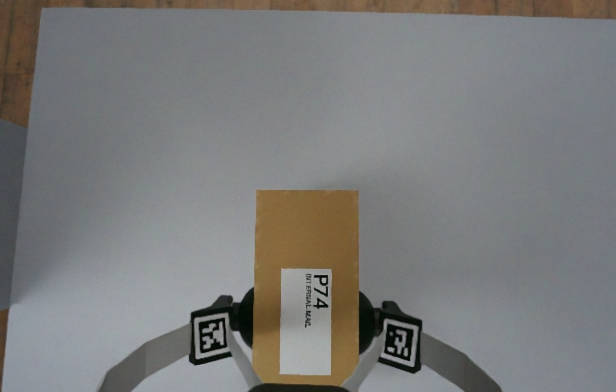

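Emit:
execute_actions(actions=[{"r1": {"joints": {"lift_m": 1.047}}, "r2": {"base": {"translate_m": -0.69}, "joints": {"arm_m": 0.1}, "pace": "max"}}], cameras=["r2_head_camera"])

Emit:
execute_actions(actions=[{"r1": {"joints": {"gripper_m": 0.085}}, "r2": {"base": {"rotate_rad": 3.105}, "joints": {"lift_m": 0.35, "gripper_m": 0.11, "wrist_roll_rad": -0.05}, "pace": "max"}}], cameras=["r2_head_camera", "r1_wrist_camera"])

Scene clock: 852.23 s.
r1.base_odometry: x=-0.054 y=-1.944 heading=+3.106 (m, m, rad; r1's odometry frame)
r1.turned_by_wheels: +0.000 (rad since the last result)
r1.turned_by_imu: +0.000 (rad since the last result)
r1.base_tilt: forward=-0.3 right=+0.6 (deg)
r1.lidar_m: 0.56 0.72 1.01 2.07 2.15 3.01 0.87 0.93 2.72 2.64 0.99 0.63
r1.base_status: not commanded
r1.joint_positions: lift_m=+1.047 arm_m=+0.544 wrist_yaw_rad=+0.000 wrist_pitch_rad=+1.500 wrist_roll_rad=+0.000 gripper_m=+0.014
r1.joint_status: all done
r1.motor_effort: lift_m=+18(23) arm_m=+4(4) wrist_yaw_rad=+0(0) wrist_pitch_rad=+1(2) wrist_roll_rad=+0(3) gripper_m=-24(26) wheel_0=+3(4) wheel_1=+0(0) wheel_2=+3(2) (%)
r1.hand_pose: x=+0.7356 y=-0.0874 z=+0.9376 quat_wxyz=(+0.732, +0.000, +0.682, +0.000) (m; r1's base frame)
r1.wrist_depth_mm: 277 274 274 272 272 271 270 / 272 271 270 270 267 267 265 / 267 266 266 265 264 263 263 / 264 263 262 196 259 259 258 / 259 258 258 193 255 255 254 / 256 254 198 190 251 251 251 / 252 162 189 187 183 248 247
r2.base_odometry: x=+1.214 y=+1.260 heading=+0.594 (m, m, rad; r2's odometry frame)
r2.turned_by_wheels: +0.000 (rad since the last result)
r2.turned_by_imu: -0.003 (rad since the last result)
r2.base_tilt: forward=+0.0 right=+0.3 (deg)
r2.lidar_m: 1.20 1.28 2.40 2.31 2.40 2.74 2.64 2.75 2.52 2.43 2.35 1.27
r2.base_status: done
r2.joint_positions: lift_m=+0.960 arm_m=+0.101 wrist_yaw_rad=+0.000 wrist_pitch_rad=+1.301 wrist_roll_rad=+0.050 gripper_m=+0.080
r2.joint_status: all done
r2.motor_effort: lift_m=+24(24) arm_m=-6(8) wrist_yaw_rad=+2(1) wrist_pitch_rad=-4(4) wrist_roll_rad=+0(1) gripper_m=-3(3) wheel_0=-2(7) wheel_1=-1(2) wheel_2=-2(10) (%)
r2.hand_pose: x=+0.3488 y=-0.0874 z=+0.8599 quat_wxyz=(+0.796, +0.020, +0.605, -0.015) (m; r2's base frame)
r2.wrist_depth_mm: 1281 1281 1255 1255 1255 1229 1255 / 1229 1229 1229 1205 1205 1205 1182 / 1182 1205 1182 1160 1160 1160 1138 / 1138 1160 1118 1138 1118 1118 1098 / 1118 1098 1078 1098 1078 1078 1078 / 1060 1078 1042 1042 1025 1042 1042 / 1042 1025 1025 - 1008 1008 1008
pictures: r2_head_camera
Images, in order (width x height): r2_head_camera 420x560.

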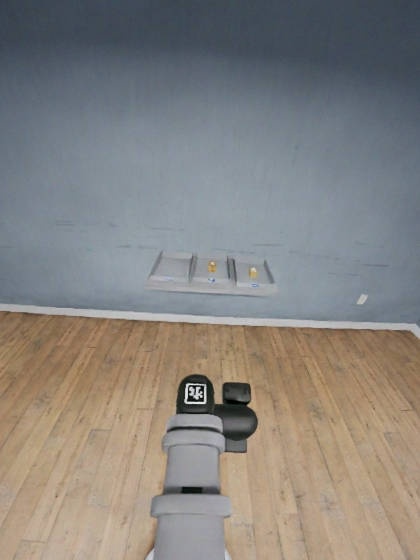

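Scene clock: 855.33 s.
r1.base_odometry: x=-0.054 y=-1.944 heading=+3.106 (m, m, rad; r1's odometry frame)
r1.turned_by_wheels: +0.000 (rad since the last result)
r1.turned_by_imu: +0.000 (rad since the last result)
r1.base_tilt: forward=-0.3 right=+0.7 (deg)
r1.lidar_m: 0.55 0.72 1.03 2.05 2.15 2.99 0.86 0.96 2.76 2.64 0.97 0.63
r1.base_status: not commanded
r1.joint_positions: lift_m=+1.047 arm_m=+0.544 wrist_yaw_rad=+0.000 wrist_pitch_rad=+1.500 wrist_roll_rad=+0.000 gripper_m=+0.085
r1.joint_status: all done
r1.motor_effort: lift_m=+18(18) arm_m=+4(4) wrist_yaw_rad=+0(0) wrist_pitch_rad=+0(0) wrist_roll_rad=-3(2) gripper_m=-5(23) wheel_0=+4(3) wheel_1=+0(1) wheel_2=+2(3) (%)
r1.hand_pose: x=+0.7356 y=-0.0874 z=+0.9376 quat_wxyz=(+0.732, +0.000, +0.682, +0.000) (m; r1's base frame)
r1.wrist_depth_mm: 277 276 274 273 272 271 271 / 272 271 270 270 268 267 266 / 267 266 266 265 264 263 263 / 264 263 262 209 259 259 259 / 259 259 258 206 256 255 255 / 255 256 211 203 252 251 251 / 252 251 250 200 248 249 247
r2.base_odometry: x=+1.214 y=+1.260 heading=-2.584 (m, m, rad; r2's odometry frame)
r2.turned_by_wheels: +3.105 (rad since the last result)
r2.turned_by_imu: +3.127 (rad since the last result)
r2.base_tilt: forward=+0.1 right=+0.3 (deg)
r2.lidar_m: 2.50 2.73 2.58 2.45 2.49 1.30 1.21 1.24 2.32 2.32 2.37 2.75
r2.base_status: done
r2.joint_positions: lift_m=+0.350 arm_m=+0.101 wrist_yaw_rad=+0.000 wrist_pitch_rad=+1.301 wrist_roll_rad=-0.049 gripper_m=+0.110
r2.joint_status: all done
r2.motor_effort: lift_m=+18(21) arm_m=-5(6) wrist_yaw_rad=+0(1) wrist_pitch_rad=-1(4) wrist_roll_rad=-2(6) gripper_m=-1(3) wheel_0=-1(7) wheel_1=+0(5) wheel_2=+1(11) (%)
r2.hand_pose: x=+0.3489 y=-0.0874 z=+0.2504 quat_wxyz=(+0.796, -0.020, +0.605, +0.015) (m; r2's base frame)
r2.wrist_depth_mm: 554 554 554 554 554 554 554 / 535 530 535 530 535 530 530 / 512 512 512 517 512 517 512 / 496 496 500 500 496 496 496 / 484 480 473 480 484 484 480 / 466 462 459 462 459 462 466 / 449 449 452 - 452 449 452
pictures: r1_wrist_camera, r2_head_camera
Images, in order (width x height): r1_wrist_camera 616x392, r2_head_camera 420x560.

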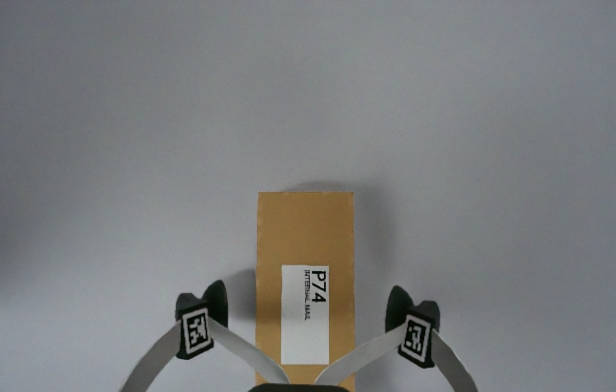

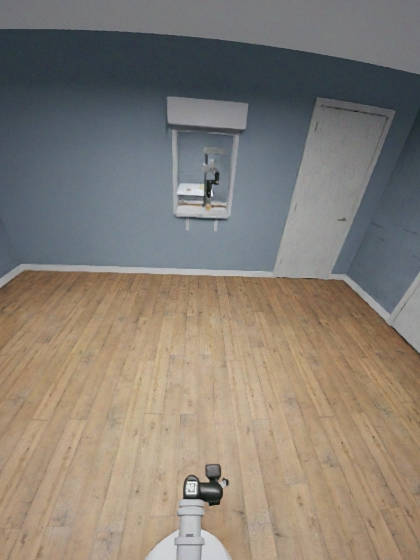

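Emit:
execute_actions(actions=[{"r1": {"joints": {"arm_m": 0.05, "lift_m": 1.09}, "pace": "fast"}, "r2": {"base": {"translate_m": 2.0}, "joints": {"lift_m": 1.1, "arm_m": 0.3}, "pace": "max"}}], cameras=["r2_wrist_camera"])

Scene clock: 869.60 s.
r1.base_odometry: x=-0.054 y=-1.944 heading=+3.106 (m, m, rad; r1's odometry frame)
r1.turned_by_wheels: +0.000 (rad since the last result)
r1.turned_by_imu: +0.000 (rad since the last result)
r1.base_tilt: forward=-0.2 right=+0.7 (deg)
r1.lidar_m: 0.58 0.74 1.01 2.06 2.17 2.97 0.85 0.95 2.71 2.64 0.98 0.60
r1.base_status: not commanded
r1.joint_positions: lift_m=+1.090 arm_m=+0.051 wrist_yaw_rad=+0.000 wrist_pitch_rad=+1.500 wrist_roll_rad=+0.000 gripper_m=+0.085
r1.joint_status: all done
r1.motor_effort: lift_m=+23(25) arm_m=-4(5) wrist_yaw_rad=+2(1) wrist_pitch_rad=+0(1) wrist_roll_rad=-1(1) gripper_m=+1(4) wheel_0=+4(4) wheel_1=+1(1) wheel_2=+2(2) (%)
r1.hand_pose: x=+0.2419 y=-0.0874 z=+0.9802 quat_wxyz=(+0.732, +0.000, +0.682, +0.000) (m; r1's base frame)
r1.wrist_depth_mm: 842 831 831 820 798 798 778 / 1138 1138 1138 1118 1078 1078 1060 / 1229 1229 1205 1229 1205 1205 1205 / 1229 1205 1182 1205 1205 1205 1182 / 1182 1182 1182 1182 1182 1182 1182 / 1160 1182 946 960 1160 1160 1138 / 1160 1138 946 946 1138 1138 1138
r2.base_odometry: x=-0.483 y=+0.201 heading=-2.584 (m, m, rad; r2's odometry frame)
r2.turned_by_wheels: +0.000 (rad since the last result)
r2.turned_by_imu: +0.007 (rad since the last result)
r2.base_tilt: forward=+0.1 right=+0.4 (deg)
r2.lidar_m: 0.51 0.55 0.87 2.27 2.59 3.53 3.72 3.33 2.35 2.25 0.93 0.55
r2.base_status: done
r2.joint_positions: lift_m=+1.100 arm_m=+0.299 wrist_yaw_rad=+0.000 wrist_pitch_rad=+1.301 wrist_roll_rad=-0.050 gripper_m=+0.110
r2.joint_status: all done
r2.motor_effort: lift_m=+22(27) arm_m=+5(8) wrist_yaw_rad=+2(2) wrist_pitch_rad=-3(3) wrist_roll_rad=-1(3) gripper_m=-1(1) wheel_0=+0(8) wheel_1=+0(7) wheel_2=+0(14) (%)
r2.hand_pose: x=+0.5470 y=-0.0874 z=+1.0001 quat_wxyz=(+0.796, -0.020, +0.605, +0.015) (m; r2's base frame)
r2.wrist_depth_mm: 379 379 379 322 379 382 357 / 366 366 366 324 366 366 336 / 353 351 351 353 353 353 334 / 340 342 342 342 340 342 345 / 330 329 329 329 330 330 723 / 1182 1182 1182 324 324 324 1182 / 1160 1138 1138 - 1138 1138 1160
pictures: r2_wrist_camera
Images, in order (width x height): r2_wrist_camera 616x392.

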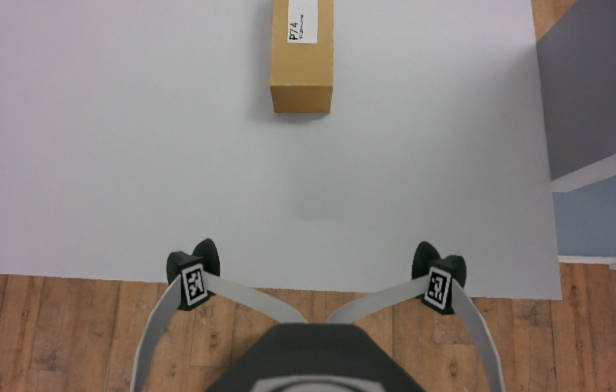

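Emit:
execute_actions(actions=[{"r2": {"base": {"strafe_m": 0.025}, "joints": {"lift_m": 1.023, "arm_m": 0.512, "gripper_m": 0.115}}}], cameras=["r2_wrist_camera"])

Scene clock: 881.13 s.
r1.base_odometry: x=-0.054 y=-1.944 heading=+3.106 (m, m, rad; r1's odometry frame)
r1.turned_by_wheels: +0.000 (rad since the last result)
r1.turned_by_imu: +0.000 (rad since the last result)
r1.base_tilt: forward=-0.3 right=+0.6 (deg)
r1.lidar_m: 0.58 0.72 1.01 2.05 2.17 2.99 0.87 0.93 2.71 2.65 1.01 0.61
r1.base_status: not commanded
r1.joint_positions: lift_m=+1.090 arm_m=+0.051 wrist_yaw_rad=+0.000 wrist_pitch_rad=+1.500 wrist_roll_rad=+0.000 gripper_m=+0.085
r1.joint_status: not commanded
r1.motor_effort: lift_m=+23(23) arm_m=-4(4) wrist_yaw_rad=+1(1) wrist_pitch_rad=-1(1) wrist_roll_rad=+2(2) gripper_m=-4(1) wheel_0=+3(3) wheel_1=+1(1) wheel_2=+2(2) (%)
r1.hand_pose: x=+0.2419 y=-0.0874 z=+0.9802 quat_wxyz=(+0.732, +0.000, +0.682, +0.000) (m; r1's base frame)
r1.wrist_depth_mm: 842 831 820 809 798 788 778 / 1160 1138 1138 1118 1098 1078 1042 / 1229 1229 1229 1229 1229 1205 1205 / 1229 1205 1205 1205 1182 1182 1182 / 1205 1182 1182 1160 1182 1160 1182 / 1182 1160 946 960 1160 1160 1160 / 1160 1160 946 946 1138 1138 1118
r2.base_odometry: x=-0.469 y=+0.180 heading=-2.584 (m, m, rad; r2's odometry frame)
r2.turned_by_wheels: +0.000 (rad since the last result)
r2.turned_by_imu: -0.001 (rad since the last result)
r2.base_tilt: forward=+0.0 right=+0.2 (deg)
r2.lidar_m: 0.50 0.55 0.89 2.28 2.55 3.46 3.75 3.27 2.38 2.26 0.94 0.55
r2.base_status: done
r2.joint_positions: lift_m=+1.023 arm_m=+0.511 wrist_yaw_rad=+0.000 wrist_pitch_rad=+1.301 wrist_roll_rad=-0.050 gripper_m=+0.115
r2.joint_status: all done
r2.motor_effort: lift_m=+17(17) arm_m=+6(6) wrist_yaw_rad=+1(1) wrist_pitch_rad=+0(2) wrist_roll_rad=-1(1) gripper_m=-4(0) wheel_0=+2(7) wheel_1=-2(9) wheel_2=+0(3) (%)
r2.hand_pose: x=+0.7589 y=-0.0874 z=+0.9235 quat_wxyz=(+0.796, -0.020, +0.605, +0.015) (m; r2's base frame)
r2.wrist_depth_mm: 1336 1336 1336 1078 1098 1336 1336 / 281 1281 1308 1060 1060 1281 1281 / 271 270 271 271 271 271 272 / 262 262 262 208 262 263 262 / 253 253 254 202 252 253 254 / 245 244 242 194 242 244 245 / 237 237 237 - 238 236 237
pictures: r2_wrist_camera
Images, in order (width x height): r2_wrist_camera 616x392.

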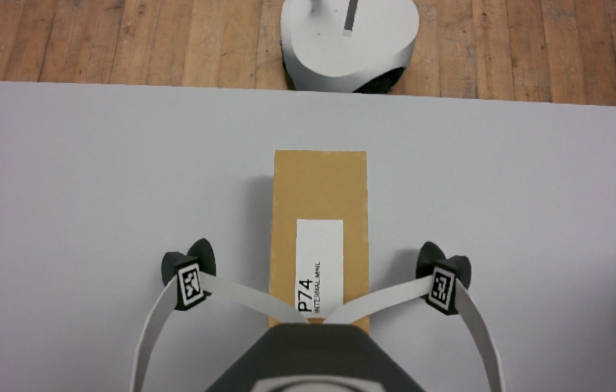

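Emit:
execute_actions(actions=[{"r1": {"base": {"translate_m": -0.3}}, "r2": {"joints": {"gripper_m": 0.013}}}], cameras=["r2_wrist_camera"])

Scene clock: 886.30 s.
r1.base_odometry: x=+0.245 y=-1.955 heading=+3.105 (m, m, rad; r1's odometry frame)
r1.turned_by_wheels: +0.000 (rad since the last result)
r1.turned_by_imu: +0.000 (rad since the last result)
r1.base_tilt: forward=-0.3 right=+0.7 (deg)
r1.lidar_m: 0.87 1.04 1.42 2.08 2.15 3.00 0.57 0.59 0.88 2.65 1.43 0.93
r1.base_status: done
r1.joint_positions: lift_m=+1.090 arm_m=+0.051 wrist_yaw_rad=+0.000 wrist_pitch_rad=+1.500 wrist_roll_rad=+0.000 gripper_m=+0.085
r1.joint_status: not commanded
r1.motor_effort: lift_m=+23(23) arm_m=-4(4) wrist_yaw_rad=+0(2) wrist_pitch_rad=-1(1) wrist_roll_rad=-1(3) gripper_m=-1(3) wheel_0=-4(6) wheel_1=-1(2) wheel_2=+0(10) (%)
r1.hand_pose: x=+0.2419 y=-0.0874 z=+0.9802 quat_wxyz=(+0.732, +0.000, +0.682, +0.000) (m; r1's base frame)
r1.wrist_depth_mm: 1255 1255 1281 1255 1255 1255 1229 / 1255 1255 1229 1229 1229 1229 1229 / 1229 1229 1229 1229 1205 1205 1205 / 1205 1205 1205 1205 1205 1205 1182 / 1182 1182 1182 1160 1182 1160 1182 / 1182 1182 960 960 1160 1138 1160 / 1160 1160 946 960 1138 1160 1138
r2.base_odometry: x=-0.469 y=+0.180 heading=-2.584 (m, m, rad; r2's odometry frame)
r2.turned_by_wheels: +0.000 (rad since the last result)
r2.turned_by_imu: -0.001 (rad since the last result)
r2.base_tilt: forward=+0.1 right=+0.3 (deg)
r2.lidar_m: 0.50 0.54 0.90 2.27 2.56 3.43 3.77 3.36 2.40 2.27 0.93 0.54
r2.base_status: not commanded
r2.joint_positions: lift_m=+1.023 arm_m=+0.511 wrist_yaw_rad=+0.000 wrist_pitch_rad=+1.301 wrist_roll_rad=-0.050 gripper_m=+0.013
r2.joint_status: all done
r2.motor_effort: lift_m=+17(17) arm_m=+6(6) wrist_yaw_rad=+2(1) wrist_pitch_rad=-3(4) wrist_roll_rad=-1(1) gripper_m=-21(23) wheel_0=+2(2) wheel_1=-2(2) wheel_2=+0(0) (%)
r2.hand_pose: x=+0.7588 y=-0.0874 z=+0.9235 quat_wxyz=(+0.796, -0.020, +0.605, +0.015) (m; r2's base frame)
r2.wrist_depth_mm: 1308 1308 1308 1308 1308 1336 1336 / 281 1281 1281 1281 1255 1255 1281 / 271 270 271 270 271 271 271 / 262 262 262 196 262 262 262 / 252 252 253 190 251 253 253 / 245 245 194 184 190 243 245 / 237 236 237 - 237 236 237
pictures: r2_wrist_camera
Images, in order (width x height): r2_wrist_camera 616x392.

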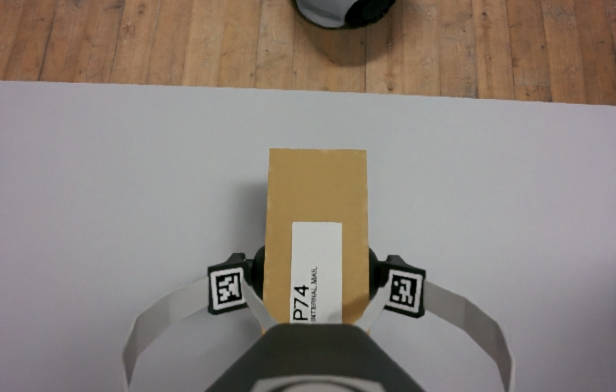

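Emit:
execute_actions(actions=[{"r2": {"base": {"translate_m": -0.69}, "joints": {"lift_m": 1.06, "arm_m": 0.1}, "pace": "max"}}], cameras=[])

Emit:
execute_actions(actions=[{"r2": {"base": {"rotate_rad": -3.008}, "joints": {"lift_m": 0.35}, "pace": "max"}}], cameras=["r2_head_camera", "r2_wrist_camera"])

Scene clock: 909.53 s.
r1.base_odometry: x=+0.245 y=-1.955 heading=+3.105 (m, m, rad; r1's odometry frame)
r1.turned_by_wheels: +0.000 (rad since the last result)
r1.turned_by_imu: +0.000 (rad since the last result)
r1.base_tilt: forward=-0.3 right=+0.6 (deg)
r1.lidar_m: 0.87 1.03 1.40 2.06 2.17 3.04 0.56 0.61 0.91 2.64 1.43 0.94
r1.base_status: not commanded
r1.joint_positions: lift_m=+1.090 arm_m=+0.051 wrist_yaw_rad=+0.000 wrist_pitch_rad=+1.500 wrist_roll_rad=+0.000 gripper_m=+0.085
r1.joint_status: not commanded
r1.motor_effort: lift_m=+23(23) arm_m=-4(4) wrist_yaw_rad=+1(1) wrist_pitch_rad=-1(0) wrist_roll_rad=-2(2) gripper_m=-1(4) wheel_0=-4(4) wheel_1=-1(2) wheel_2=+1(0) (%)
r1.hand_pose: x=+0.2419 y=-0.0874 z=+0.9802 quat_wxyz=(+0.732, +0.000, +0.682, +0.000) (m; r1's base frame)
r1.wrist_depth_mm: 1281 1255 1281 1255 1255 1229 1229 / 1255 1255 1229 1255 1229 1205 1229 / 1229 1229 1205 1205 1229 1229 1205 / 1205 1205 1205 1182 1182 1182 1205 / 1205 1205 1182 1182 1182 1182 1182 / 1182 1160 946 960 1160 1160 1160 / 1160 1160 946 946 1138 1138 1138
r2.base_odometry: x=+0.116 y=+0.545 heading=-2.584 (m, m, rad; r2's odometry frame)
r2.turned_by_wheels: +0.000 (rad since the last result)
r2.turned_by_imu: -0.004 (rad since the last result)
r2.base_tilt: forward=+0.1 right=+0.3 (deg)
r2.lidar_m: 1.20 1.35 1.86 2.45 2.53 3.12 3.01 3.10 2.42 2.26 1.95 1.39
r2.base_status: done
r2.joint_positions: lift_m=+1.060 arm_m=+0.101 wrist_yaw_rad=+0.000 wrist_pitch_rad=+1.301 wrist_roll_rad=-0.050 gripper_m=+0.013
r2.joint_status: all done
r2.motor_effort: lift_m=+23(27) arm_m=-5(0) wrist_yaw_rad=+3(1) wrist_pitch_rad=-4(6) wrist_roll_rad=+0(1) gripper_m=-21(22) wheel_0=-1(8) wheel_1=+0(2) wheel_2=-2(12) (%)
r2.hand_pose: x=+0.3487 y=-0.0874 z=+0.9599 quat_wxyz=(+0.795, -0.020, +0.605, +0.015) (m; r2's base frame)
r2.wrist_depth_mm: 1366 1366 1366 1366 1336 1366 1366 / 1336 1308 1336 1308 1336 1308 1336 / 1281 1281 1281 1255 1281 1281 1281 / 1255 1229 1255 197 1205 1205 1229 / 1182 1182 1182 190 1182 1182 1182 / 1160 1160 194 184 190 1138 1160 / 1118 1098 931 - 1118 1118 1118
pictures: none
No camera images: the call's "cameras" was empty. Leave "cameras" out to get every camera's image.

Scene clock: 912.93 s.
r1.base_odometry: x=+0.245 y=-1.955 heading=+3.105 (m, m, rad; r1's odometry frame)
r1.turned_by_wheels: +0.000 (rad since the last result)
r1.turned_by_imu: +0.000 (rad since the last result)
r1.base_tilt: forward=-0.3 right=+0.6 (deg)
r1.lidar_m: 0.86 1.05 1.40 2.07 2.16 3.00 0.55 0.62 0.86 2.64 1.42 0.92
r1.base_status: not commanded
r1.joint_positions: lift_m=+1.090 arm_m=+0.051 wrist_yaw_rad=+0.000 wrist_pitch_rad=+1.500 wrist_roll_rad=+0.000 gripper_m=+0.085
r1.joint_status: not commanded
r1.motor_effort: lift_m=+23(23) arm_m=-4(4) wrist_yaw_rad=+2(2) wrist_pitch_rad=-1(1) wrist_roll_rad=+0(1) gripper_m=-2(0) wheel_0=-3(4) wheel_1=-1(1) wheel_2=+1(0) (%)
r1.hand_pose: x=+0.2419 y=-0.0874 z=+0.9802 quat_wxyz=(+0.732, +0.000, +0.682, +0.000) (m; r1's base frame)
r1.wrist_depth_mm: 1281 1255 1281 1255 1255 1255 1229 / 1255 1229 1255 1229 1229 1255 1205 / 1229 1229 1229 1205 1205 1205 1205 / 1205 1205 1205 1205 1205 1205 1205 / 1182 1182 1182 1182 1182 1182 1182 / 1182 1182 946 960 1160 1160 1160 / 1160 1160 946 946 1138 1138 1138
r2.base_odometry: x=+0.116 y=+0.545 heading=+0.692 (m, m, rad; r2's odometry frame)
r2.turned_by_wheels: -3.008 (rad since the last result)
r2.turned_by_imu: -3.030 (rad since the last result)
r2.base_tilt: forward=+0.0 right=+0.4 (deg)
r2.lidar_m: 2.54 2.98 2.30 2.27 1.70 1.24 1.19 1.43 2.14 2.46 2.65 2.55
r2.base_status: done
r2.joint_positions: lift_m=+0.350 arm_m=+0.101 wrist_yaw_rad=+0.000 wrist_pitch_rad=+1.301 wrist_roll_rad=-0.050 gripper_m=+0.013
r2.joint_status: all done
r2.motor_effort: lift_m=+19(15) arm_m=-6(6) wrist_yaw_rad=+3(2) wrist_pitch_rad=-4(4) wrist_roll_rad=-1(1) gripper_m=-22(21) wheel_0=+2(9) wheel_1=+2(1) wheel_2=+1(9) (%)
r2.hand_pose: x=+0.3488 y=-0.0874 z=+0.2503 quat_wxyz=(+0.796, -0.020, +0.605, +0.015) (m; r2's base frame)
r2.wrist_depth_mm: 554 554 549 554 549 554 554 / 530 535 530 530 530 530 530 / 512 517 512 517 512 512 517 / 496 496 496 196 496 500 500 / 480 480 480 190 477 480 480 / 462 466 195 184 189 462 462 / 452 445 452 - 452 449 452
pictures: r2_head_camera, r2_wrist_camera
Images, in order (width x height): r2_head_camera 420x560, r2_wrist_camera 616x392.

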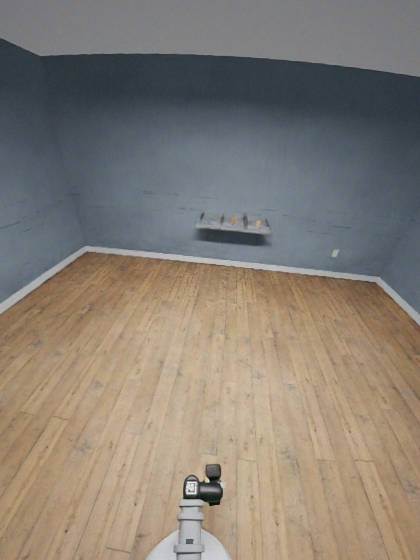

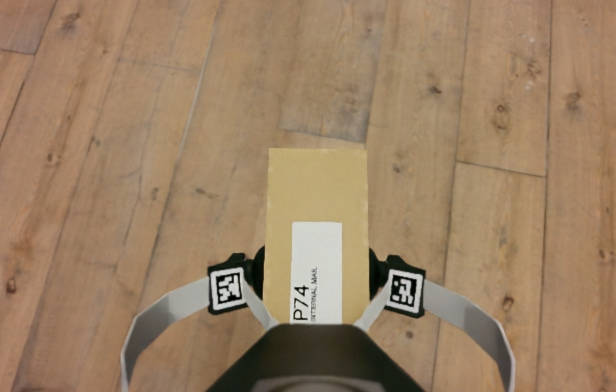

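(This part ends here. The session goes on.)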